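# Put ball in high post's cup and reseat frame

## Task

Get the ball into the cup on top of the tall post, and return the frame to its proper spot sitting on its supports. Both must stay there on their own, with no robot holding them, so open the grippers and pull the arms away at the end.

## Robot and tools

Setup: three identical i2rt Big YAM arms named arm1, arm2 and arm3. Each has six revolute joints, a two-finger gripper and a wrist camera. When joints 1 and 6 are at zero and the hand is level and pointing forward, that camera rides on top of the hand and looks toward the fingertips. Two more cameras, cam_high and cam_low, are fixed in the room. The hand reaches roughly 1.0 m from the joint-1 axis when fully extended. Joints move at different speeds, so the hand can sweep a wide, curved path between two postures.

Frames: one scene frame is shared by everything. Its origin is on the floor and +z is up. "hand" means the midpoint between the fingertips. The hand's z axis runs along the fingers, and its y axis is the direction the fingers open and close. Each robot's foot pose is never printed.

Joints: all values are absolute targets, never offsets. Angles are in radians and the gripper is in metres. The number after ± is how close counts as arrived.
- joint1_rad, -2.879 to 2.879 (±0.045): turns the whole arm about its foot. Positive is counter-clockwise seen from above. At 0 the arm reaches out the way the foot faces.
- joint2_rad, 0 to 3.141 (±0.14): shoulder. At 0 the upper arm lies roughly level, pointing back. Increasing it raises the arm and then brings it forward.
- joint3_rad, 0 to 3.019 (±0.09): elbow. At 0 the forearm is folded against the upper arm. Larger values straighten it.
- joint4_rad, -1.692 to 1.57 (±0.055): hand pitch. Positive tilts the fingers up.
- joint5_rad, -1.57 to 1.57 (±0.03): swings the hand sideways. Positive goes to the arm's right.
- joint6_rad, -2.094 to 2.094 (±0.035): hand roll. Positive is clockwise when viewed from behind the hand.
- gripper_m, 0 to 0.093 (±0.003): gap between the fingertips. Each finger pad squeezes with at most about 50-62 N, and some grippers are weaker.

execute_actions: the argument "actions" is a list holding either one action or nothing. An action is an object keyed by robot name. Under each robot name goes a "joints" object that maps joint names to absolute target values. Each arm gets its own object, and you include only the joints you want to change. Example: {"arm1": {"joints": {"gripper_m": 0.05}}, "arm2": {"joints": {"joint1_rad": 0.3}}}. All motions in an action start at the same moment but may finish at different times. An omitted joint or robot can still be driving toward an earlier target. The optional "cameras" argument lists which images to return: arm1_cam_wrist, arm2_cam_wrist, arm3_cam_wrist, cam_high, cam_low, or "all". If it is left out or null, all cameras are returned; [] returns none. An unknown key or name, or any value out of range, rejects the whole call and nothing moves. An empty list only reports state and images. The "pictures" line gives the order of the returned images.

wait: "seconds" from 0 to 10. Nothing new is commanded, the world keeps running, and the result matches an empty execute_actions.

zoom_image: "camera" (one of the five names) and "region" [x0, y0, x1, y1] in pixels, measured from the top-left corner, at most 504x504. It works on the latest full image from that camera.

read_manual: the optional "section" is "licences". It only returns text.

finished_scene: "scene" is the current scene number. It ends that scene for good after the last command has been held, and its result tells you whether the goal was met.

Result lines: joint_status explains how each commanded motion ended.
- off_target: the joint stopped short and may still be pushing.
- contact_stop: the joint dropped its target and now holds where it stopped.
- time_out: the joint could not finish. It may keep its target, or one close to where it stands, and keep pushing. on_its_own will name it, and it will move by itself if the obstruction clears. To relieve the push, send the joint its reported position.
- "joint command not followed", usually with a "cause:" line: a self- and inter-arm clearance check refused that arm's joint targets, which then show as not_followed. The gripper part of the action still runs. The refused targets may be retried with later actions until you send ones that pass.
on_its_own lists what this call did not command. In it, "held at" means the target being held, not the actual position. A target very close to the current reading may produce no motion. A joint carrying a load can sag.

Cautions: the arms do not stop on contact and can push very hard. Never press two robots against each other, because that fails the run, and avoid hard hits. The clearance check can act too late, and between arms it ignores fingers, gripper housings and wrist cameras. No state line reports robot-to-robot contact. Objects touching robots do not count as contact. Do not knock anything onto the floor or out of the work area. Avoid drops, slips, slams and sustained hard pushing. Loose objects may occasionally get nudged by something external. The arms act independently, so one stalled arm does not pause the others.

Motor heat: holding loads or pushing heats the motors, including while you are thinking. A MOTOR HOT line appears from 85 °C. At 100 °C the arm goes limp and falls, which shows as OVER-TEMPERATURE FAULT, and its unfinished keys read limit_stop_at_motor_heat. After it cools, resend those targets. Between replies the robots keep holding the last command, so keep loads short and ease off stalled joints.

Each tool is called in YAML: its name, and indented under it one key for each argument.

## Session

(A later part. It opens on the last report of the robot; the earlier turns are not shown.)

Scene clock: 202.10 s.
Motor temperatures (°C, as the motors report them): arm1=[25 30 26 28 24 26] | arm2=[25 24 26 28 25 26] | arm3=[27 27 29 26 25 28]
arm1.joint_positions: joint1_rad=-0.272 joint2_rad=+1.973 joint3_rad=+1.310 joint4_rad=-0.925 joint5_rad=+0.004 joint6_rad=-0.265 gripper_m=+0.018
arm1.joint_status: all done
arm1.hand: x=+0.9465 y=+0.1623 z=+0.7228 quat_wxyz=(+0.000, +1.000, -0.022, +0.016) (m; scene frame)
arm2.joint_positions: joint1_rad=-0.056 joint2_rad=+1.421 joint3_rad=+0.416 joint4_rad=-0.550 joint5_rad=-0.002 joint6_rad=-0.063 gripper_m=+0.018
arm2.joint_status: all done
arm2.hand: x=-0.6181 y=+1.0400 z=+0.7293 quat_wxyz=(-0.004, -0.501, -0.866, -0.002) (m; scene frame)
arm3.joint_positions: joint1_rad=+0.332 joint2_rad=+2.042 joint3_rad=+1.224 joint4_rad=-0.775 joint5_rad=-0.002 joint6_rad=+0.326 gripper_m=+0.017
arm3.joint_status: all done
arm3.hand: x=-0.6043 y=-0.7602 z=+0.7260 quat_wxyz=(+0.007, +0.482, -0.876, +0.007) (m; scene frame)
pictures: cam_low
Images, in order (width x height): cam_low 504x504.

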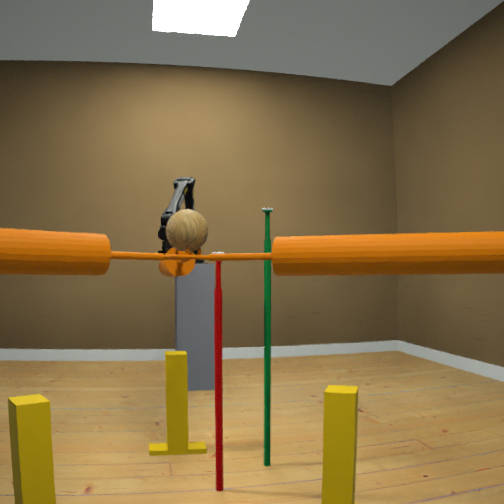

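execute_actions:
  actions:
    - {"arm1": {"joints": {"joint2_rad": 1.845, "joint3_rad": 1.48, "joint4_rad": -1.175}}, "arm2": {"joints": {"joint2_rad": 1.105, "joint3_rad": 0.56, "joint4_rad": -1.01}}, "arm3": {"joints": {"joint2_rad": 1.86, "joint3_rad": 1.312, "joint4_rad": -1.0}}}
  cameras: []

execute_actions:
  actions:
    - {"arm1": {"joints": {"joint2_rad": 1.77, "joint3_rad": 1.65, "joint4_rad": -1.42}}, "arm2": {"joints": {"joint2_rad": 0.97, "joint3_rad": 0.76, "joint4_rad": -1.345}}, "arm3": {"joints": {"joint2_rad": 1.745, "joint3_rad": 1.44, "joint4_rad": -1.24}}}
  cameras: ["cam_low", "cam_high"]

Scene clock: 210.90 s.
Motor temperatures (°C, as the motors report them): arm1=[25 30 27 27 24 26] | arm2=[25 24 26 28 25 26] | arm3=[27 27 29 26 25 28]
arm1.joint_positions: joint1_rad=-0.276 joint2_rad=+1.862 joint3_rad=+1.418 joint4_rad=-1.166 joint5_rad=+0.007 joint6_rad=-0.265 gripper_m=+0.018
arm1.joint_status: all done
arm1.hand: x=+0.9447 y=+0.1651 z=+0.8149 quat_wxyz=(+0.002, +0.999, -0.024, +0.027) (m; scene frame)
arm2.joint_positions: joint1_rad=-0.056 joint2_rad=+1.114 joint3_rad=+0.523 joint4_rad=-0.964 joint5_rad=+0.004 joint6_rad=-0.063 gripper_m=+0.018
arm2.joint_status: all done
arm2.hand: x=-0.6211 y=+1.0424 z=+0.8241 quat_wxyz=(-0.001, -0.501, -0.866, +0.000) (m; scene frame)
arm3.joint_positions: joint1_rad=+0.338 joint2_rad=+1.874 joint3_rad=+1.271 joint4_rad=-0.986 joint5_rad=-0.007 joint6_rad=+0.326 gripper_m=+0.017
arm3.joint_status: all done
arm3.hand: x=-0.6080 y=-0.7592 z=+0.8228 quat_wxyz=(+0.007, +0.485, -0.875, +0.003) (m; scene frame)
pictures: none
No camera images: the call's "cameras" was empty. Leave "cameras" out to get every camera's image.

Scene clock: 212.03 s.
Motor temperatures (°C, as the motors report them): arm1=[25 30 28 27 24 26] | arm2=[25 24 26 28 25 26] | arm3=[27 27 30 26 25 28]
arm1.joint_positions: joint1_rad=-0.276 joint2_rad=+1.789 joint3_rad=+1.576 joint4_rad=-1.416 joint5_rad=+0.010 joint6_rad=-0.265 gripper_m=+0.018
arm1.joint_status: all done
arm1.hand: x=+0.9450 y=+0.1651 z=+0.9104 quat_wxyz=(+0.003, +0.999, -0.024, +0.037) (m; scene frame)
arm2.joint_positions: joint1_rad=-0.056 joint2_rad=+0.983 joint3_rad=+0.705 joint4_rad=-1.298 joint5_rad=+0.006 joint6_rad=-0.063 gripper_m=+0.018
arm2.joint_status: all done
arm2.hand: x=-0.6224 y=+1.0434 z=+0.9150 quat_wxyz=(+0.008, -0.501, -0.866, -0.005) (m; scene frame)
arm3.joint_positions: joint1_rad=+0.340 joint2_rad=+1.765 joint3_rad=+1.388 joint4_rad=-1.224 joint5_rad=-0.011 joint6_rad=+0.326 gripper_m=+0.017
arm3.joint_status: all done
arm3.hand: x=-0.6103 y=-0.7598 z=+0.9160 quat_wxyz=(+0.013, +0.486, -0.874, +0.006) (m; scene frame)
pictures: cam_high, cam_low
Images, in order (width x height): cam_high 504x504, cam_low 504x504.

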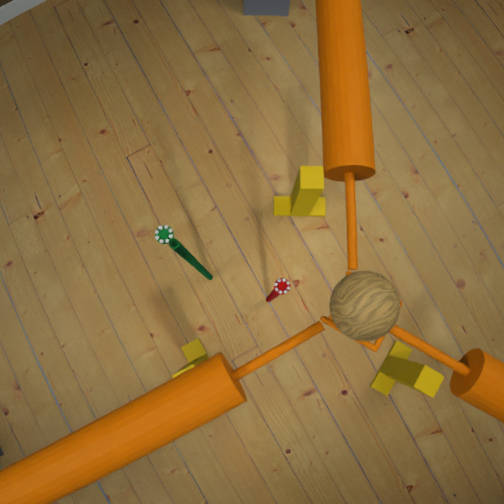

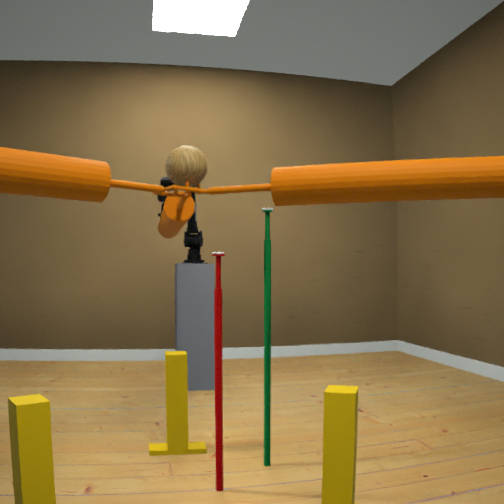

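execute_actions:
  actions:
    - {"arm1": {"joints": {"joint1_rad": -0.146, "joint2_rad": 1.54, "joint3_rad": 1.465, "joint4_rad": -1.432, "joint6_rad": -0.136}}, "arm2": {"joints": {"joint1_rad": -0.005, "joint2_rad": 1.19, "joint3_rad": 1.03, "joint4_rad": -1.279, "joint6_rad": -0.012}}, "arm3": {"joints": {"joint1_rad": 0.179, "joint2_rad": 1.58, "joint3_rad": 1.345, "joint4_rad": -1.274, "joint6_rad": 0.165}}}
  cameras: []

execute_actions:
  actions:
    - {"arm1": {"joints": {"joint1_rad": 0.03, "joint2_rad": 1.372, "joint3_rad": 1.285, "joint4_rad": -1.419, "joint6_rad": 0.04}}, "arm2": {"joints": {"joint1_rad": 0.023, "joint2_rad": 1.385, "joint3_rad": 1.2, "joint4_rad": -1.153, "joint6_rad": 0.016}}, "arm3": {"joints": {"joint1_rad": -0.023, "joint2_rad": 1.47, "joint3_rad": 1.22, "joint4_rad": -1.257, "joint6_rad": -0.037}}}
  cameras: ["cam_high", "cam_low"]

Scene clock: 257.80 s.
Motor temperatures (°C, as the motors report them): arm1=[25 30 32 27 24 26] | arm2=[25 24 31 28 25 26] | arm3=[27 27 33 26 25 28]
arm1.joint_positions: joint1_rad=-0.163 joint2_rad=+1.549 joint3_rad=+1.427 joint4_rad=-1.464 joint5_rad=+0.011 joint6_rad=-0.157 gripper_m=+0.018
arm1.joint_status: all done
arm1.hand: x=+0.9997 y=+0.0932 z=+0.9705 quat_wxyz=(-0.004, +1.000, -0.022, +0.015) (m; scene frame)
arm2.joint_positions: joint1_rad=-0.014 joint2_rad=+1.212 joint3_rad=+0.944 joint4_rad=-1.286 joint5_rad=+0.000 joint6_rad=-0.024 gripper_m=+0.018
arm2.joint_status: all done
arm2.hand: x=-0.5692 y=+0.9685 z=+0.9432 quat_wxyz=(-0.003, -0.499, -0.866, -0.001) (m; scene frame)
arm3.joint_positions: joint1_rad=+0.190 joint2_rad=+1.596 joint3_rad=+1.302 joint4_rad=-1.307 joint5_rad=-0.006 joint6_rad=+0.174 gripper_m=+0.017
arm3.joint_status: all done
arm3.hand: x=-0.5557 y=-0.8313 z=+0.9641 quat_wxyz=(+0.012, +0.486, -0.874, +0.006) (m; scene frame)
pictures: none
No camera images: the call's "cameras" was empty. Leave "cameras" out to get every camera's image.

Scene clock: 258.83 s.
Motor temperatures (°C, as the motors report them): arm1=[25 30 32 28 24 26] | arm2=[25 24 31 28 25 26] | arm3=[27 27 33 26 25 28]
arm1.joint_positions: joint1_rad=+0.016 joint2_rad=+1.382 joint3_rad=+1.242 joint4_rad=-1.462 joint5_rad=+0.008 joint6_rad=+0.021 gripper_m=+0.018
arm1.joint_status: all done
arm1.hand: x=+1.0591 y=+0.0099 z=+0.9691 quat_wxyz=(-0.004, +1.000, -0.021, +0.023) (m; scene frame)
arm2.joint_positions: joint1_rad=+0.011 joint2_rad=+1.429 joint3_rad=+1.127 joint4_rad=-1.162 joint5_rad=+0.001 joint6_rad=+0.004 gripper_m=+0.018
arm2.joint_status: all done
arm2.hand: x=-0.5114 y=+0.8846 z=+0.9369 quat_wxyz=(-0.042, -0.500, -0.865, +0.021) (m; scene frame)
arm3.joint_positions: joint1_rad=-0.012 joint2_rad=+1.498 joint3_rad=+1.171 joint4_rad=-1.295 joint5_rad=-0.006 joint6_rad=-0.028 gripper_m=+0.017
arm3.joint_status: all done
arm3.hand: x=-0.4996 y=-0.9125 z=+0.9578 quat_wxyz=(+0.023, +0.486, -0.873, +0.008) (m; scene frame)
pictures: cam_high, cam_low
Images, in order (width x height): cam_high 504x504, cam_low 504x504.

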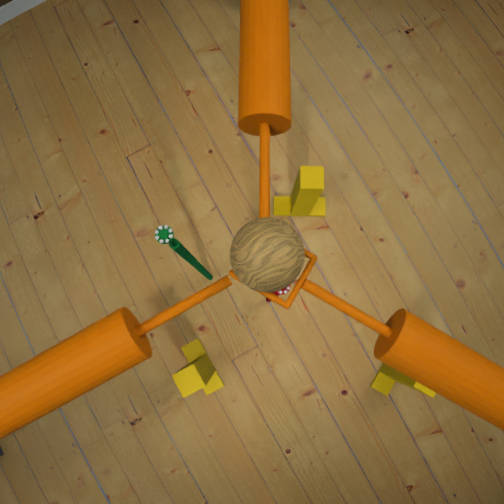

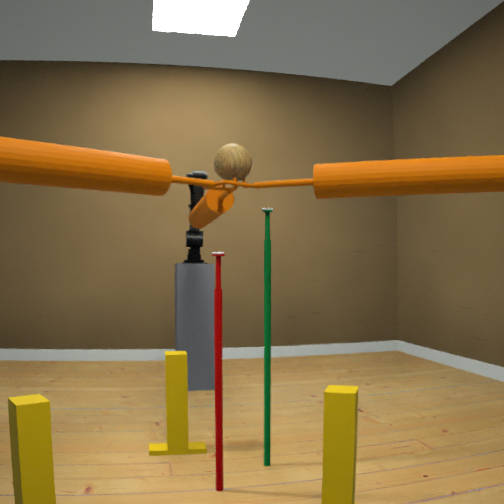

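execute_actions:
  actions:
    - {"arm1": {"joints": {"joint1_rad": 0.287, "joint2_rad": 1.183, "joint3_rad": 1.085, "joint4_rad": -1.412, "joint6_rad": 0.297}}, "arm2": {"joints": {"joint1_rad": 0.07, "joint2_rad": 1.6, "joint3_rad": 1.505, "joint4_rad": -1.107, "joint6_rad": 0.063}}, "arm3": {"joints": {"joint1_rad": -0.294, "joint2_rad": 1.45, "joint3_rad": 1.2, "joint4_rad": -1.255, "joint6_rad": -0.308}}}
  cameras: []

execute_actions:
  actions:
    - {"arm1": {"joints": {"joint1_rad": 0.664, "joint2_rad": 1.068, "joint3_rad": 1.0, "joint4_rad": -1.441, "joint6_rad": 0.674}}, "arm2": {"joints": {"joint1_rad": 0.108, "joint2_rad": 1.85, "joint3_rad": 1.82, "joint4_rad": -1.076, "joint6_rad": 0.1}}, "arm3": {"joints": {"joint1_rad": -0.573, "joint2_rad": 1.513, "joint3_rad": 1.27, "joint4_rad": -1.262, "joint6_rad": -0.587}}}
  cameras: ["cam_high", "cam_low"]

Scene clock: 277.40 s.
Motor temperatures (°C, as the motors report them): arm1=[25 30 32 28 24 26] | arm2=[25 24 33 28 25 26] | arm3=[27 27 34 26 25 28]
arm1.joint_positions: joint1_rad=+0.284 joint2_rad=+1.184 joint3_rad=+1.039 joint4_rad=-1.461 joint5_rad=-0.002 joint6_rad=+0.285 gripper_m=+0.018
arm1.joint_status: all done
arm1.hand: x=+1.1452 y=-0.0758 z=+0.9602 quat_wxyz=(-0.004, +1.000, -0.019, +0.024) (m; scene frame)
arm2.joint_positions: joint1_rad=+0.071 joint2_rad=+1.652 joint3_rad=+1.415 joint4_rad=-1.120 joint5_rad=+0.005 joint6_rad=+0.060 gripper_m=+0.018
arm2.joint_status: joint3_rad time_out (moved +0.288 of +0.378); the others done
arm2.on_its_own: joint3_rad reads +1.415 and still pushes toward +1.505 since a time_out
arm2.hand: x=-0.4253 y=+0.7997 z=+0.9513 quat_wxyz=(-0.091, -0.497, -0.862, +0.044) (m; scene frame)
arm3.joint_positions: joint1_rad=-0.293 joint2_rad=+1.484 joint3_rad=+1.156 joint4_rad=-1.294 joint5_rad=-0.002 joint6_rad=-0.303 gripper_m=+0.017
arm3.joint_status: all done
arm3.hand: x=-0.4167 y=-0.9929 z=+0.9579 quat_wxyz=(+0.024, +0.484, -0.875, +0.003) (m; scene frame)
pictures: none
No camera images: the call's "cameras" was empty. Leave "cameras" out to get every camera's image.

not run: a stop came earlier in this reply.

execute_actions:
  actions:
    - {"arm1": {"joints": {"joint1_rad": 0.664, "joint2_rad": 1.068, "joint3_rad": 1.0, "joint4_rad": -1.441, "joint6_rad": 0.674}}, "arm2": {"joints": {"joint1_rad": 0.108, "joint2_rad": 1.85, "joint3_rad": 1.8, "joint4_rad": -1.076, "joint6_rad": 0.1}}, "arm3": {"joints": {"joint1_rad": -0.573, "joint2_rad": 1.513, "joint3_rad": 1.27, "joint4_rad": -1.262, "joint6_rad": -0.587}}}
  cameras: ["cam_high", "cam_low"]

Scene clock: 281.63 s.
Motor temperatures (°C, as the motors report them): arm1=[25 30 32 28 24 26] | arm2=[25 25 33 28 25 26] | arm3=[27 27 34 26 25 28]
arm1.joint_positions: joint1_rad=+0.659 joint2_rad=+1.076 joint3_rad=+0.960 joint4_rad=-1.471 joint5_rad=-0.010 joint6_rad=+0.660 gripper_m=+0.018
arm1.joint_status: all done
arm1.hand: x=+1.2223 y=-0.1625 z=+0.9613 quat_wxyz=(-0.001, +1.000, -0.019, +0.016) (m; scene frame)
arm2.joint_positions: joint1_rad=+0.090 joint2_rad=+1.912 joint3_rad=+1.715 joint4_rad=-1.082 joint5_rad=+0.009 joint6_rad=+0.084 gripper_m=+0.018
arm2.joint_status: all done
arm2.hand: x=-0.3522 y=+0.7117 z=+0.9318 quat_wxyz=(-0.126, -0.497, -0.857, +0.060) (m; scene frame)
arm3.joint_positions: joint1_rad=-0.563 joint2_rad=+1.527 joint3_rad=+1.186 joint4_rad=-1.275 joint5_rad=+0.001 joint6_rad=-0.577 gripper_m=+0.017
arm3.joint_status: all done
arm3.hand: x=-0.3430 y=-1.0780 z=+0.9510 quat_wxyz=(+0.022, +0.485, -0.874, -0.002) (m; scene frame)
pictures: cam_high, cam_low
Images, in order (width x height): cam_high 504x504, cam_low 504x504.

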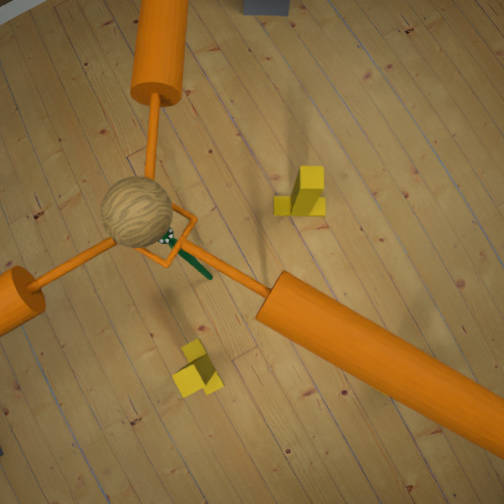

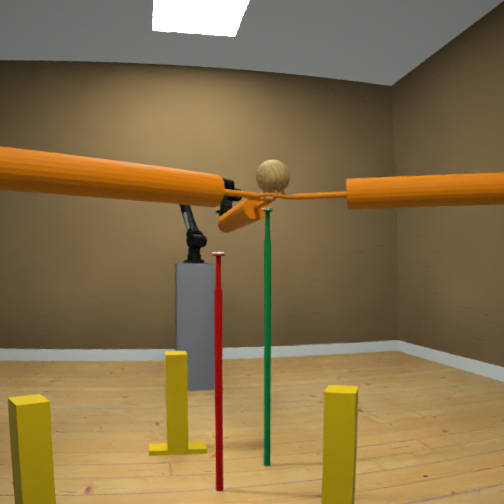

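zoom_image:
  camera: "cam_high"
  region: [60, 140, 240, 300]

zoom_image:
  camera: "cam_low"
  region: [200, 140, 340, 260]

Region (60, 140, 240, 300) of cam_high's 504x504 image, scaled by 2.800, with more detail than that image has.

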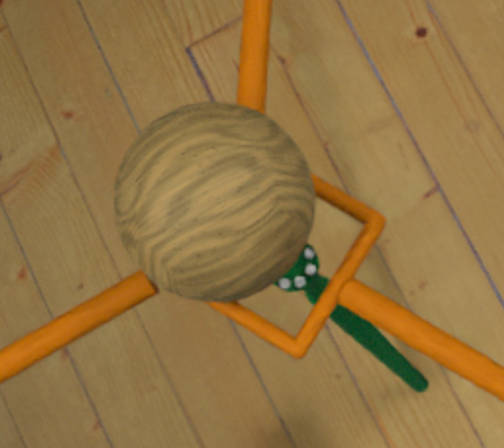

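Region (200, 140, 340, 260) of cam_low's 504x504 image, scaled by 3.600, with more detail than that image has; it fills the top 432 rows of this view, and the rest is white.

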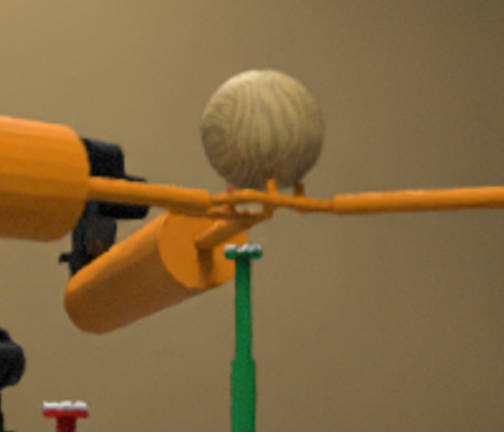

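execute_actions:
  actions:
    - {"arm1": {"joints": {"joint1_rad": 0.577, "joint2_rad": 1.121, "joint3_rad": 0.874, "joint4_rad": -1.262, "joint6_rad": 0.587}}, "arm2": {"joints": {"joint1_rad": 0.084, "joint2_rad": 1.802, "joint3_rad": 1.609, "joint4_rad": -0.934, "joint6_rad": 0.078}}, "arm3": {"joints": {"joint1_rad": -0.499, "joint2_rad": 1.545, "joint3_rad": 1.163, "joint4_rad": -1.123, "joint6_rad": -0.513}}}
  cameras: ["cam_high", "cam_low"]

zoom_image:
  camera: "cam_high"
  region: [60, 140, 240, 300]

zoom_image:
  camera: "cam_low"
  region: [200, 140, 340, 260]

Scene clock: 300.73 s.
Motor temperatures (°C, as the motors report them): arm1=[25 29 32 28 25 26] | arm2=[25 26 34 28 25 26] | arm3=[27 27 36 26 25 28]
arm1.joint_positions: joint1_rad=+0.583 joint2_rad=+1.137 joint3_rad=+0.834 joint4_rad=-1.306 joint5_rad=-0.008 joint6_rad=+0.593 gripper_m=+0.018
arm1.joint_status: all done
arm1.hand: x=+1.2094 y=-0.1459 z=+0.8983 quat_wxyz=(-0.007, +0.999, -0.024, +0.025) (m; scene frame)
arm2.joint_positions: joint1_rad=+0.090 joint2_rad=+1.856 joint3_rad=+1.584 joint4_rad=-0.981 joint5_rad=+0.003 joint6_rad=+0.077 gripper_m=+0.018
arm2.joint_status: all done
arm2.hand: x=-0.3629 y=+0.7282 z=+0.9160 quat_wxyz=(-0.138, -0.493, -0.857, +0.064) (m; scene frame)
arm3.joint_positions: joint1_rad=-0.512 joint2_rad=+1.572 joint3_rad=+1.118 joint4_rad=-1.168 joint5_rad=+0.006 joint6_rad=-0.529 gripper_m=+0.017
arm3.joint_status: all done
arm3.hand: x=-0.3527 y=-1.0600 z=+0.9090 quat_wxyz=(+0.024, +0.487, -0.873, +0.002) (m; scene frame)
pictures: cam_high, cam_low
Images, in order (width x height): cam_high 504x504, cam_low 504x504.

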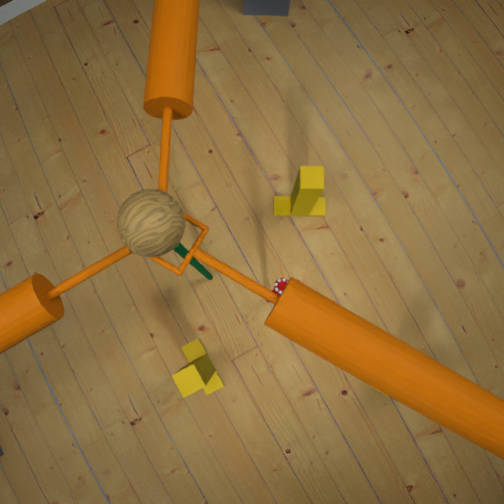

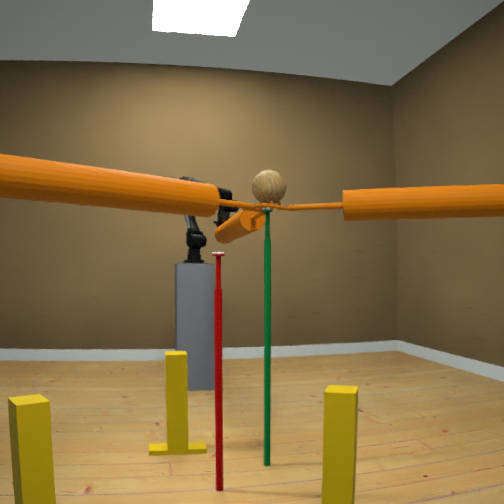

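Region (60, 140, 240, 300) of cam_high's 504x504 image, scaled by 2.800, with more detail than that image has.

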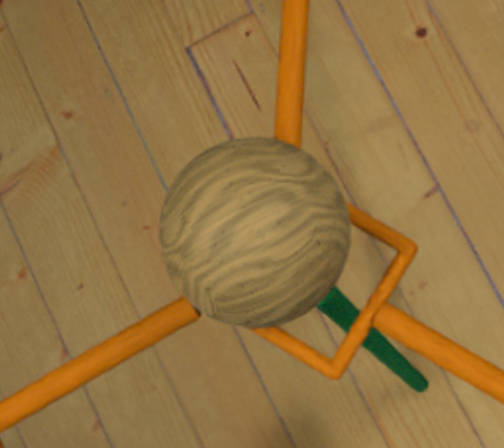

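Region (200, 140, 340, 260) of cam_low's 504x504 image, scaled by 3.600, with more detail than that image has; it fills the top 432 rows of this view, and the rest is white.

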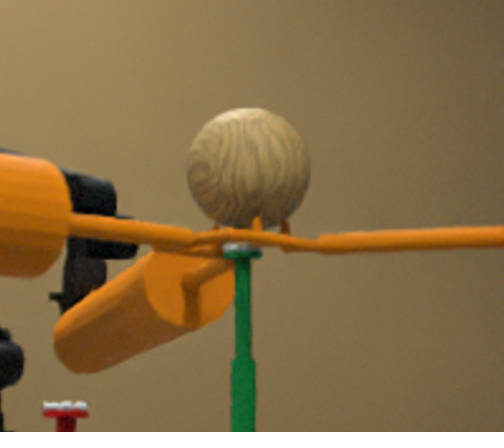

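execute_actions:
  actions:
    - {"arm1": {"joints": {"joint2_rad": 1.172, "joint3_rad": 0.814, "joint4_rad": -1.151}}, "arm2": {"joints": {"joint2_rad": 1.845, "joint3_rad": 1.531, "joint4_rad": -0.813}}, "arm3": {"joints": {"joint2_rad": 1.587, "joint3_rad": 1.082, "joint4_rad": -1.0}}}
  cameras: ["cam_low"]

zoom_image:
  camera: "cam_low"
  region: [200, 140, 340, 260]

Scene clock: 313.57 s.
Motor temperatures (°C, as the motors report them): arm1=[25 29 32 28 25 26] | arm2=[25 26 33 28 25 26] | arm3=[27 27 35 26 25 28]
arm1.joint_positions: joint1_rad=+0.583 joint2_rad=+1.183 joint3_rad=+0.778 joint4_rad=-1.199 joint5_rad=-0.012 joint6_rad=+0.593 gripper_m=+0.018
arm1.joint_status: all done
arm1.hand: x=+1.2062 y=-0.1490 z=+0.8654 quat_wxyz=(-0.004, +0.999, -0.024, +0.024) (m; scene frame)
arm2.joint_positions: joint1_rad=+0.088 joint2_rad=+1.880 joint3_rad=+1.509 joint4_rad=-0.864 joint5_rad=+0.005 joint6_rad=+0.077 gripper_m=+0.018
arm2.joint_status: all done
arm2.hand: x=-0.3638 y=+0.7274 z=+0.8779 quat_wxyz=(-0.146, -0.494, -0.855, +0.069) (m; scene frame)
arm3.joint_positions: joint1_rad=-0.511 joint2_rad=+1.611 joint3_rad=+1.045 joint4_rad=-1.044 joint5_rad=+0.004 joint6_rad=-0.524 gripper_m=+0.017
arm3.joint_status: all done
arm3.hand: x=-0.3558 y=-1.0605 z=+0.8686 quat_wxyz=(+0.018, +0.485, -0.874, +0.001) (m; scene frame)
pictures: cam_low
Images, in order (width x height): cam_low 504x504.

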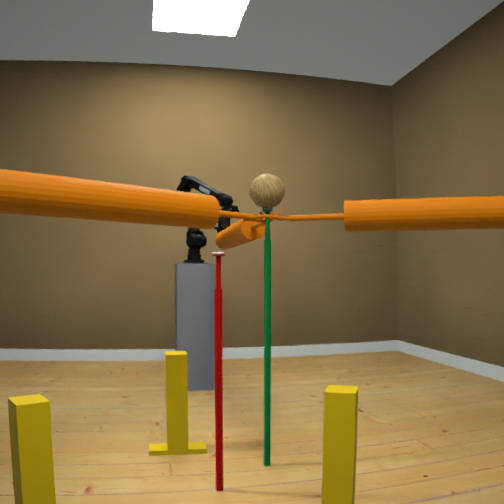

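Region (200, 140, 340, 260) of cam_low's 504x504 image, scaled by 3.600, with more detail than that image has; it fills the top 432 rows of this view, and the rest is white.

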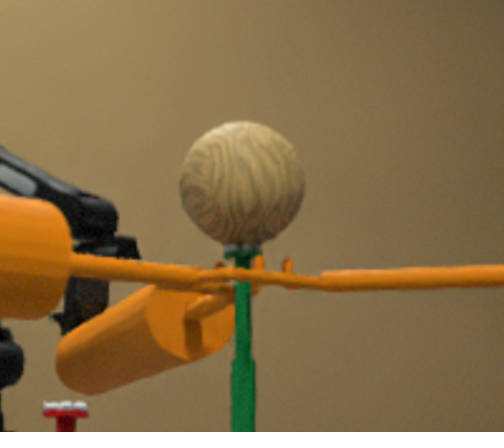

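execute_actions:
  actions:
    - {"arm1": {"joints": {"joint2_rad": 1.208, "joint3_rad": 0.765, "joint4_rad": -1.07}}, "arm2": {"joints": {"joint2_rad": 1.886, "joint3_rad": 1.48, "joint4_rad": -0.725}}, "arm3": {"joints": {"joint2_rad": 1.632, "joint3_rad": 1.045, "joint4_rad": -0.924}}}
  cameras: []

execute_actions:
  actions:
    - {"arm1": {"joints": {"joint1_rad": 0.279, "joint2_rad": 1.296, "joint3_rad": 0.84, "joint4_rad": -1.057, "joint6_rad": 0.289}}, "arm2": {"joints": {"joint1_rad": 0.074, "joint2_rad": 1.69, "joint3_rad": 1.265, "joint4_rad": -0.811, "joint6_rad": 0.067}}, "arm3": {"joints": {"joint1_rad": -0.27, "joint2_rad": 1.622, "joint3_rad": 1.03, "joint4_rad": -0.921, "joint6_rad": -0.284}}}
  cameras: ["cam_high", "cam_low"]

Scene clock: 360.23 s.
Motor temperatures (°C, as the motors report them): arm1=[25 29 32 28 25 26] | arm2=[25 26 31 28 25 26] | arm3=[27 27 34 26 25 28]
arm1.joint_positions: joint1_rad=+0.583 joint2_rad=+1.217 joint3_rad=+0.732 joint4_rad=-1.113 joint5_rad=-0.013 joint6_rad=+0.593 gripper_m=+0.018
arm1.joint_status: all done
arm1.hand: x=+1.2058 y=-0.1497 z=+0.8402 quat_wxyz=(-0.002, +0.999, -0.024, +0.023) (m; scene frame)
arm2.joint_positions: joint1_rad=+0.087 joint2_rad=+1.922 joint3_rad=+1.460 joint4_rad=-0.770 joint5_rad=+0.005 joint6_rad=+0.077 gripper_m=+0.018
arm2.joint_status: all done
arm2.hand: x=-0.3637 y=+0.7272 z=+0.8382 quat_wxyz=(-0.147, -0.494, -0.854, +0.069) (m; scene frame)
arm3.joint_positions: joint1_rad=-0.511 joint2_rad=+1.656 joint3_rad=+1.011 joint4_rad=-0.963 joint5_rad=+0.004 joint6_rad=-0.523 gripper_m=+0.017
arm3.joint_status: all done
arm3.hand: x=-0.3555 y=-1.0604 z=+0.8398 quat_wxyz=(+0.017, +0.485, -0.874, +0.001) (m; scene frame)
pictures: none
No camera images: the call's "cameras" was empty. Leave "cameras" out to get every camera's image.

Scene clock: 361.30 s.
Motor temperatures (°C, as the motors report them): arm1=[25 29 32 28 25 26] | arm2=[25 26 31 28 25 26] | arm3=[27 27 34 26 25 28]
arm1.joint_positions: joint1_rad=+0.286 joint2_rad=+1.310 joint3_rad=+0.771 joint4_rad=-1.068 joint5_rad=-0.002 joint6_rad=+0.297 gripper_m=+0.018
arm1.joint_status: all done
arm1.hand: x=+1.1498 y=-0.0759 z=+0.8263 quat_wxyz=(-0.004, +0.999, -0.024, +0.025) (m; scene frame)
arm2.joint_positions: joint1_rad=+0.086 joint2_rad=+1.715 joint3_rad=+1.238 joint4_rad=-0.830 joint5_rad=-0.005 joint6_rad=+0.074 gripper_m=+0.018
arm2.joint_status: all done
arm2.hand: x=-0.4154 y=+0.8038 z=+0.8618 quat_wxyz=(-0.116, -0.495, -0.860, +0.049) (m; scene frame)
arm3.joint_positions: joint1_rad=-0.286 joint2_rad=+1.656 joint3_rad=+0.994 joint4_rad=-0.950 joint5_rad=+0.006 joint6_rad=-0.295 gripper_m=+0.017
arm3.joint_status: all done
arm3.hand: x=-0.4121 y=-0.9864 z=+0.8348 quat_wxyz=(+0.018, +0.483, -0.875, +0.006) (m; scene frame)
pictures: cam_high, cam_low
Images, in order (width x height): cam_high 504x504, cam_low 504x504.

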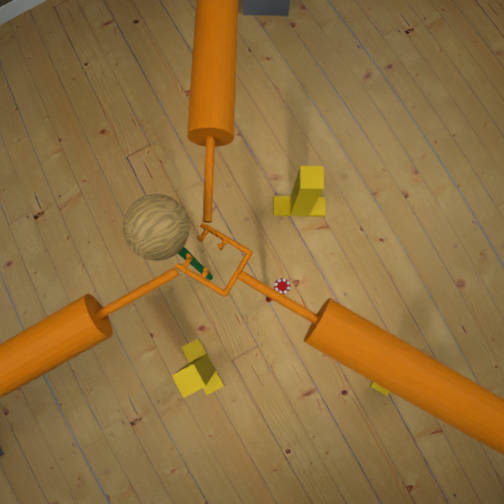

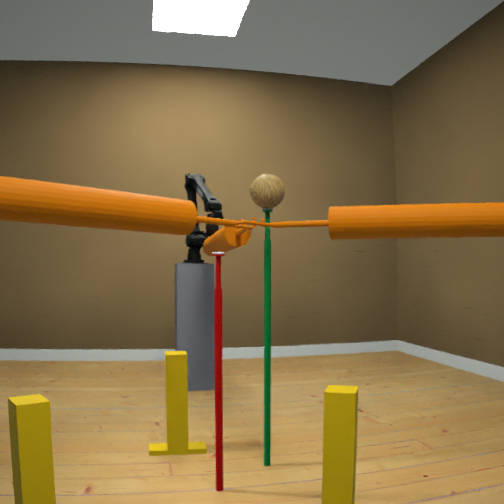

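The ball is in the cup and the frame has cleared the post. Next I'll carry the frame back to its starting spot.

execute_actions:
  actions:
    - {"arm1": {"joints": {"joint1_rad": 0.03, "joint2_rad": 1.445, "joint3_rad": 1.0, "joint4_rad": -1.056, "joint6_rad": 0.04}}, "arm2": {"joints": {"joint1_rad": 0.054, "joint2_rad": 1.515, "joint3_rad": 1.02, "joint4_rad": -0.864, "joint6_rad": 0.047}}, "arm3": {"joints": {"joint1_rad": -0.038, "joint2_rad": 1.664, "joint3_rad": 1.085, "joint4_rad": -0.935, "joint6_rad": -0.052}}}
  cameras: []

execute_actions:
  actions:
    - {"arm1": {"joints": {"joint1_rad": -0.147, "joint2_rad": 1.625, "joint3_rad": 1.21, "joint4_rad": -1.088, "joint6_rad": -0.137}}, "arm2": {"joints": {"joint1_rad": 0.021, "joint2_rad": 1.32, "joint3_rad": 0.815, "joint4_rad": -0.956, "joint6_rad": 0.014}}, "arm3": {"joints": {"joint1_rad": 0.164, "joint2_rad": 1.752, "joint3_rad": 1.205, "joint4_rad": -0.969, "joint6_rad": 0.15}}}
  cameras: []

execute_actions:
  actions:
    - {"arm1": {"joints": {"joint1_rad": -0.272, "joint2_rad": 1.823, "joint3_rad": 1.48, "joint4_rad": -1.163, "joint6_rad": -0.262}}, "arm2": {"joints": {"joint1_rad": -0.05, "joint2_rad": 1.07, "joint3_rad": 0.61, "joint4_rad": -1.076, "joint6_rad": -0.06}}, "arm3": {"joints": {"joint1_rad": 0.335, "joint2_rad": 1.874, "joint3_rad": 1.39, "joint4_rad": -1.031, "joint6_rad": 0.326}}}
  cameras: ["cam_high"]

Scene clock: 370.10 s.
Motor temperatures (°C, as the motors report them): arm1=[25 29 32 28 25 26] | arm2=[25 26 31 28 25 26] | arm3=[27 27 34 26 25 28]
arm1.joint_positions: joint1_rad=+0.035 joint2_rad=+1.465 joint3_rad=+0.933 joint4_rad=-1.067 joint5_rad=-0.001 joint6_rad=+0.048 gripper_m=+0.018
arm1.joint_status: all done
arm1.hand: x=+1.0774 y=+0.0012 z=+0.8278 quat_wxyz=(+0.000, +0.999, -0.025, +0.021) (m; scene frame)
arm2.joint_positions: joint1_rad=+0.065 joint2_rad=+1.534 joint3_rad=+0.993 joint4_rad=-0.878 joint5_rad=-0.001 joint6_rad=+0.057 gripper_m=+0.018
arm2.joint_status: all done
arm2.hand: x=-0.4837 y=+0.8862 z=+0.8519 quat_wxyz=(-0.064, -0.499, -0.864, +0.028) (m; scene frame)
arm3.joint_positions: joint1_rad=-0.035 joint2_rad=+1.675 joint3_rad=+1.018 joint4_rad=-0.950 joint5_rad=-0.002 joint6_rad=-0.053 gripper_m=+0.017
arm3.joint_status: all done
arm3.hand: x=-0.4844 y=-0.9087 z=+0.8342 quat_wxyz=(+0.015, +0.487, -0.873, +0.006) (m; scene frame)
pictures: none
No camera images: the call's "cameras" was empty. Leave "cameras" out to get every camera's image.

Scene clock: 371.10 s.
Motor temperatures (°C, as the motors report them): arm1=[25 29 33 28 25 26] | arm2=[25 26 31 28 25 26] | arm3=[27 27 34 26 25 28]
arm1.joint_positions: joint1_rad=-0.149 joint2_rad=+1.647 joint3_rad=+1.139 joint4_rad=-1.095 joint5_rad=+0.004 joint6_rad=-0.135 gripper_m=+0.018
arm1.joint_status: all done
arm1.hand: x=+1.0127 y=+0.0834 z=+0.8238 quat_wxyz=(+0.000, +0.999, -0.026, +0.023) (m; scene frame)
arm2.joint_positions: joint1_rad=+0.033 joint2_rad=+1.331 joint3_rad=+0.785 joint4_rad=-0.968 joint5_rad=-0.004 joint6_rad=+0.023 gripper_m=+0.018
arm2.joint_status: all done
arm2.hand: x=-0.5485 y=+0.9663 z=+0.8520 quat_wxyz=(-0.022, -0.499, -0.866, +0.006) (m; scene frame)
arm3.joint_positions: joint1_rad=+0.169 joint2_rad=+1.774 joint3_rad=+1.135 joint4_rad=-0.976 joint5_rad=-0.004 joint6_rad=+0.149 gripper_m=+0.017
arm3.joint_status: all done
arm3.hand: x=-0.5454 y=-0.8317 z=+0.8276 quat_wxyz=(+0.017, +0.488, -0.873, +0.011) (m; scene frame)
pictures: none
No camera images: the call's "cameras" was empty. Leave "cameras" out to get every camera's image.

Scene clock: 372.07 s.
Motor temperatures (°C, as the motors report them): arm1=[25 29 33 28 25 26] | arm2=[25 26 31 28 25 26] | arm3=[27 27 34 26 25 28]
arm1.joint_positions: joint1_rad=-0.277 joint2_rad=+1.843 joint3_rad=+1.404 joint4_rad=-1.155 joint5_rad=+0.010 joint6_rad=-0.265 gripper_m=+0.018
arm1.joint_status: all done
arm1.hand: x=+0.9466 y=+0.1655 z=+0.8200 quat_wxyz=(-0.002, +0.999, -0.024, +0.020) (m; scene frame)
arm2.joint_positions: joint1_rad=-0.036 joint2_rad=+1.078 joint3_rad=+0.580 joint4_rad=-1.084 joint5_rad=-0.011 joint6_rad=-0.050 gripper_m=+0.018
arm2.joint_status: all done
arm2.hand: x=-0.6153 y=+1.0465 z=+0.8505 quat_wxyz=(+0.006, -0.498, -0.867, -0.013) (m; scene frame)
arm3.joint_positions: joint1_rad=+0.342 joint2_rad=+1.902 joint3_rad=+1.317 joint4_rad=-1.036 joint5_rad=-0.004 joint6_rad=+0.315 gripper_m=+0.017
arm3.joint_status: all done
arm3.hand: x=-0.6086 y=-0.7539 z=+0.8236 quat_wxyz=(+0.017, +0.491, -0.871, +0.016) (m; scene frame)
pictures: cam_high
Images, in order (width x height): cam_high 504x504.

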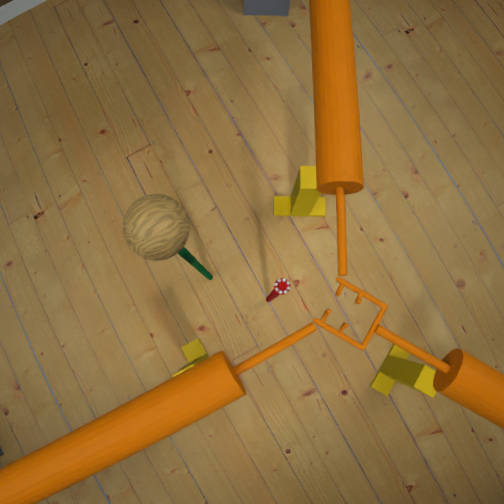

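execute_actions:
  actions:
    - {"arm1": {"joints": {"joint2_rad": 1.97, "joint3_rad": 1.37, "joint4_rad": -0.935}}, "arm2": {"joints": {"joint1_rad": -0.056, "joint2_rad": 1.41, "joint3_rad": 0.43, "joint4_rad": -0.578}}, "arm3": {"joints": {"joint2_rad": 2.03, "joint3_rad": 1.26, "joint4_rad": -0.771}}}
  cameras: []

execute_actions:
  actions:
    - {"arm1": {"joints": {"joint2_rad": 2.15, "joint3_rad": 1.335, "joint4_rad": -0.731}}, "arm2": {"joints": {"joint2_rad": 1.85, "joint3_rad": 0.41, "joint4_rad": -0.12}}, "arm3": {"joints": {"joint2_rad": 2.235, "joint3_rad": 1.26, "joint4_rad": -0.577}}}
  cameras: []

execute_actions:
  actions:
    - {"arm1": {"joints": {"joint2_rad": 2.36, "joint3_rad": 1.37, "joint4_rad": -0.563}}, "arm2": {"joints": {"joint2_rad": 2.3, "joint3_rad": 0.505, "joint4_rad": 0.224}}, "arm3": {"joints": {"joint2_rad": 2.47, "joint3_rad": 1.335, "joint4_rad": -0.428}}}
  cameras: ["cam_high", "cam_low"]

Scene clock: 378.83 s.
Motor temperatures (°C, as the motors report them): arm1=[25 29 33 28 25 26] | arm2=[25 25 31 28 25 26] | arm3=[27 27 35 26 25 28]
arm1.joint_positions: joint1_rad=-0.278 joint2_rad=+2.015 joint3_rad=+1.351 joint4_rad=-0.944 joint5_rad=+0.008 joint6_rad=-0.268 gripper_m=+0.018
arm1.joint_status: all done
arm1.hand: x=+0.9403 y=+0.1681 z=+0.7130 quat_wxyz=(+0.002, +0.999, -0.024, +0.027) (m; scene frame)
arm2.joint_positions: joint1_rad=-0.047 joint2_rad=+1.417 joint3_rad=+0.422 joint4_rad=-0.600 joint5_rad=+0.000 joint6_rad=-0.057 gripper_m=+0.018
arm2.joint_status: all done
arm2.hand: x=-0.6204 y=+1.0486 z=+0.7315 quat_wxyz=(+0.014, -0.499, -0.866, -0.012) (m; scene frame)
arm3.joint_positions: joint1_rad=+0.347 joint2_rad=+2.074 joint3_rad=+1.251 joint4_rad=-0.775 joint5_rad=-0.010 joint6_rad=+0.325 gripper_m=+0.017
arm3.joint_status: all done
arm3.hand: x=-0.6115 y=-0.7512 z=+0.7172 quat_wxyz=(+0.011, +0.489, -0.872, +0.006) (m; scene frame)
pictures: none
No camera images: the call's "cameras" was empty. Leave "cameras" out to get every camera's image.

Scene clock: 379.93 s.
Motor temperatures (°C, as the motors report them): arm1=[25 29 33 28 25 26] | arm2=[25 25 31 28 25 26] | arm3=[27 28 35 26 25 28]
arm1.joint_positions: joint1_rad=-0.267 joint2_rad=+2.191 joint3_rad=+1.322 joint4_rad=-0.738 joint5_rad=+0.004 joint6_rad=-0.268 gripper_m=+0.018
arm1.joint_status: all done
arm1.hand: x=+0.9420 y=+0.1612 z=+0.6128 quat_wxyz=(+0.003, +1.000, -0.018, +0.025) (m; scene frame)
arm2.joint_positions: joint1_rad=-0.048 joint2_rad=+1.858 joint3_rad=+0.412 joint4_rad=-0.136 joint5_rad=+0.002 joint6_rad=-0.059 gripper_m=+0.018
arm2.joint_status: all done
arm2.hand: x=-0.6182 y=+1.0439 z=+0.6321 quat_wxyz=(+0.009, -0.499, -0.866, -0.008) (m; scene frame)
arm3.joint_positions: joint1_rad=+0.342 joint2_rad=+2.266 joint3_rad=+1.245 joint4_rad=-0.568 joint5_rad=-0.006 joint6_rad=+0.325 gripper_m=+0.017
arm3.joint_status: all done
arm3.hand: x=-0.6094 y=-0.7565 z=+0.6197 quat_wxyz=(+0.007, +0.487, -0.873, +0.003) (m; scene frame)
pictures: none
No camera images: the call's "cameras" was empty. Leave "cameras" out to get every camera's image.

Scene clock: 381.07 s.
Motor temperatures (°C, as the motors report them): arm1=[25 30 33 28 25 26] | arm2=[25 25 31 28 25 26] | arm3=[27 28 35 26 25 28]
arm1.joint_positions: joint1_rad=-0.265 joint2_rad=+2.388 joint3_rad=+1.346 joint4_rad=-0.557 joint5_rad=+0.001 joint6_rad=-0.263 gripper_m=+0.018
arm1.joint_status: all done
arm1.hand: x=+0.9473 y=+0.1585 z=+0.5159 quat_wxyz=(+0.003, +1.000, -0.019, +0.021) (m; scene frame)
arm2.joint_positions: joint1_rad=-0.048 joint2_rad=+2.299 joint3_rad=+0.516 joint4_rad=+0.216 joint5_rad=-0.002 joint6_rad=-0.060 gripper_m=+0.018
arm2.joint_status: all done
arm2.hand: x=-0.6150 y=+1.0401 z=+0.5310 quat_wxyz=(+0.002, -0.499, -0.867, -0.005) (m; scene frame)
arm3.joint_positions: joint1_rad=+0.328 joint2_rad=+2.494 joint3_rad=+1.326 joint4_rad=-0.421 joint5_rad=-0.003 joint6_rad=+0.324 gripper_m=+0.017
arm3.joint_status: all done
arm3.hand: x=-0.6022 y=-0.7602 z=+0.5206 quat_wxyz=(+0.006, +0.481, -0.876, +0.005) (m; scene frame)
pictures: cam_high, cam_low
Images, in order (width x height): cam_high 504x504, cam_low 504x504.

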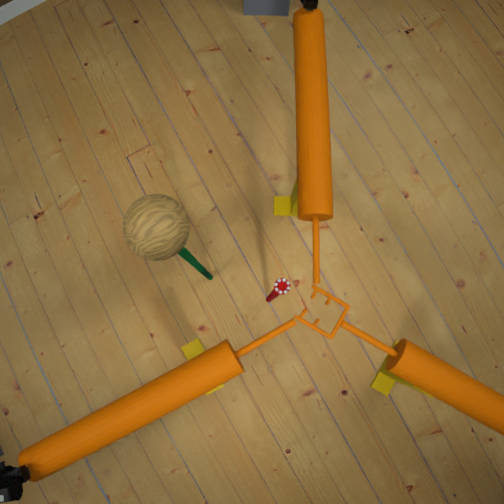

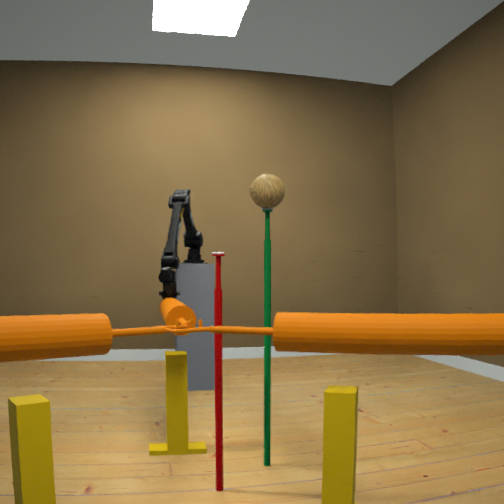

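execute_actions:
  actions:
    - {"arm1": {"joints": {"joint1_rad": -0.27, "joint2_rad": 2.565, "joint3_rad": 1.455, "joint4_rad": -0.452}}, "arm2": {"joints": {"joint1_rad": -0.056, "joint2_rad": 2.655, "joint3_rad": 0.692, "joint4_rad": 0.39}}, "arm3": {"joints": {"joint1_rad": 0.335, "joint2_rad": 2.715, "joint3_rad": 1.49, "joint4_rad": -0.342}}}
  cameras: ["cam_high", "cam_low"]

Scene clock: 385.57 s.
Motor temperatures (°C, as the motors report them): arm1=[25 30 32 28 25 26] | arm2=[25 25 30 28 25 26] | arm3=[27 28 34 26 25 28]
arm1.joint_positions: joint1_rad=-0.261 joint2_rad=+2.573 joint3_rad=+1.435 joint4_rad=-0.455 joint5_rad=-0.001 joint6_rad=-0.263 gripper_m=+0.018
arm1.joint_status: all done
arm1.hand: x=+0.9461 y=+0.1569 z=+0.4357 quat_wxyz=(+0.003, +1.000, -0.018, +0.018) (m; scene frame)
arm2.joint_positions: joint1_rad=-0.049 joint2_rad=+2.648 joint3_rad=+0.696 joint4_rad=+0.382 joint5_rad=-0.003 joint6_rad=-0.060 gripper_m=+0.018
arm2.joint_status: all done
arm2.hand: x=-0.6149 y=+1.0413 z=+0.4319 quat_wxyz=(+0.003, -0.499, -0.867, -0.007) (m; scene frame)
arm3.joint_positions: joint1_rad=+0.330 joint2_rad=+2.728 joint3_rad=+1.477 joint4_rad=-0.341 joint5_rad=-0.002 joint6_rad=+0.324 gripper_m=+0.017
arm3.joint_status: all done
arm3.hand: x=-0.6028 y=-0.7583 z=+0.4255 quat_wxyz=(+0.007, +0.482, -0.876, +0.006) (m; scene frame)
pictures: cam_high, cam_low
Images, in order (width x height): cam_high 504x504, cam_low 504x504.

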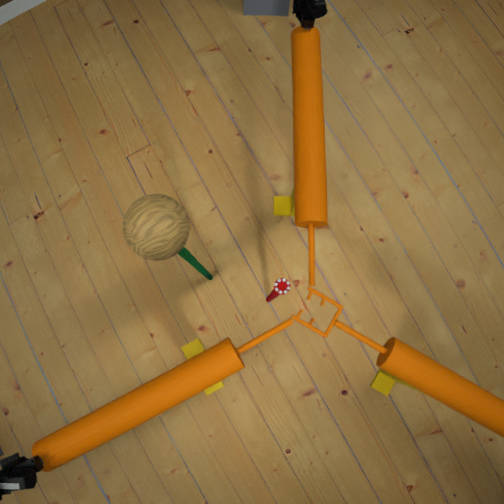

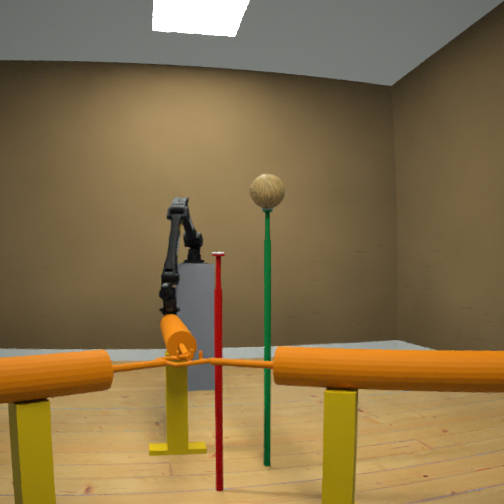

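execute_actions:
  actions:
    - {"arm1": {"joints": {"gripper_m": 0.09}}, "arm2": {"joints": {"gripper_m": 0.09}}, "arm3": {"joints": {"gripper_m": 0.09}}}
  cameras: []

execute_actions:
  actions:
    - {"arm1": {"joints": {"joint2_rad": 2.15, "joint3_rad": 1.324, "joint4_rad": -0.731}}, "arm2": {"joints": {"joint2_rad": 1.85, "joint3_rad": 0.41, "joint4_rad": -0.12}}, "arm3": {"joints": {"joint2_rad": 2.235, "joint3_rad": 1.252, "joint4_rad": -0.577}}}
  cameras: ["cam_high", "cam_low"]

Scene clock: 393.97 s.
Motor temperatures (°C, as the motors report them): arm1=[25 30 31 28 25 26] | arm2=[25 25 29 28 25 26] | arm3=[27 28 33 26 25 28]
arm1.joint_positions: joint1_rad=-0.262 joint2_rad=+2.573 joint3_rad=+1.435 joint4_rad=-0.455 joint5_rad=-0.001 joint6_rad=-0.263 gripper_m=+0.090
arm1.joint_status: all done
arm1.hand: x=+0.9460 y=+0.1574 z=+0.4357 quat_wxyz=(+0.003, +1.000, -0.018, +0.018) (m; scene frame)
arm2.joint_positions: joint1_rad=-0.049 joint2_rad=+2.648 joint3_rad=+0.696 joint4_rad=+0.382 joint5_rad=-0.003 joint6_rad=-0.060 gripper_m=+0.090
arm2.joint_status: all done
arm2.hand: x=-0.6149 y=+1.0413 z=+0.4319 quat_wxyz=(+0.003, -0.499, -0.867, -0.007) (m; scene frame)
arm3.joint_positions: joint1_rad=+0.330 joint2_rad=+2.727 joint3_rad=+1.477 joint4_rad=-0.341 joint5_rad=-0.002 joint6_rad=+0.324 gripper_m=+0.090
arm3.joint_status: all done
arm3.hand: x=-0.6027 y=-0.7579 z=+0.4259 quat_wxyz=(+0.006, +0.482, -0.876, +0.006) (m; scene frame)
pictures: none
No camera images: the call's "cameras" was empty. Leave "cameras" out to get every camera's image.

Scene clock: 395.47 s.
Motor temperatures (°C, as the motors report them): arm1=[25 30 31 28 25 26] | arm2=[25 25 29 28 25 26] | arm3=[27 28 33 26 25 28]
arm1.joint_positions: joint1_rad=-0.262 joint2_rad=+2.136 joint3_rad=+1.316 joint4_rad=-0.723 joint5_rad=-0.001 joint6_rad=-0.263 gripper_m=+0.090
arm1.joint_status: all done
arm1.hand: x=+0.9266 y=+0.1624 z=+0.6399 quat_wxyz=(-0.004, +1.000, -0.018, -0.006) (m; scene frame)
arm2.joint_positions: joint1_rad=-0.049 joint2_rad=+1.853 joint3_rad=+0.409 joint4_rad=-0.106 joint5_rad=-0.003 joint6_rad=-0.060 gripper_m=+0.090
arm2.joint_status: all done
arm2.hand: x=-0.6145 y=+1.0381 z=+0.6328 quat_wxyz=(-0.006, -0.499, -0.867, -0.001) (m; scene frame)
arm3.joint_positions: joint1_rad=+0.330 joint2_rad=+2.225 joint3_rad=+1.249 joint4_rad=-0.569 joint5_rad=-0.002 joint6_rad=+0.324 gripper_m=+0.090
arm3.joint_status: all done
arm3.hand: x=-0.5995 y=-0.7443 z=+0.6406 quat_wxyz=(-0.009, +0.482, -0.876, -0.011) (m; scene frame)
pictures: cam_high, cam_low
Images, in order (width x height): cam_high 504x504, cam_low 504x504.

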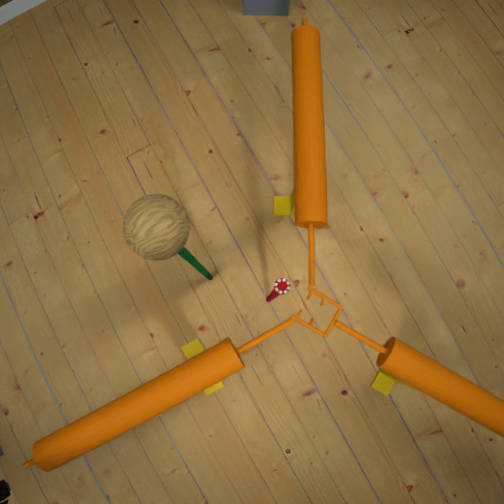

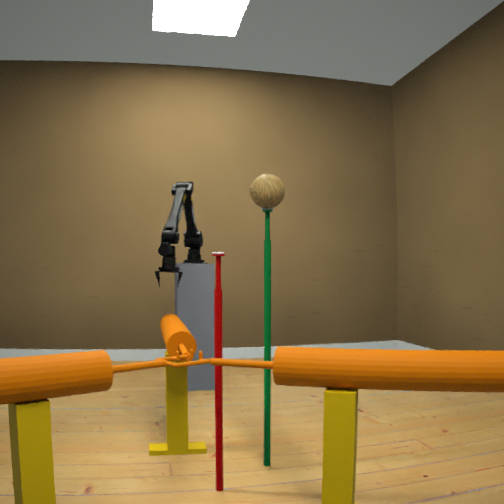

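finished_scene:
  scene: 1

The scene is finished: the task was done.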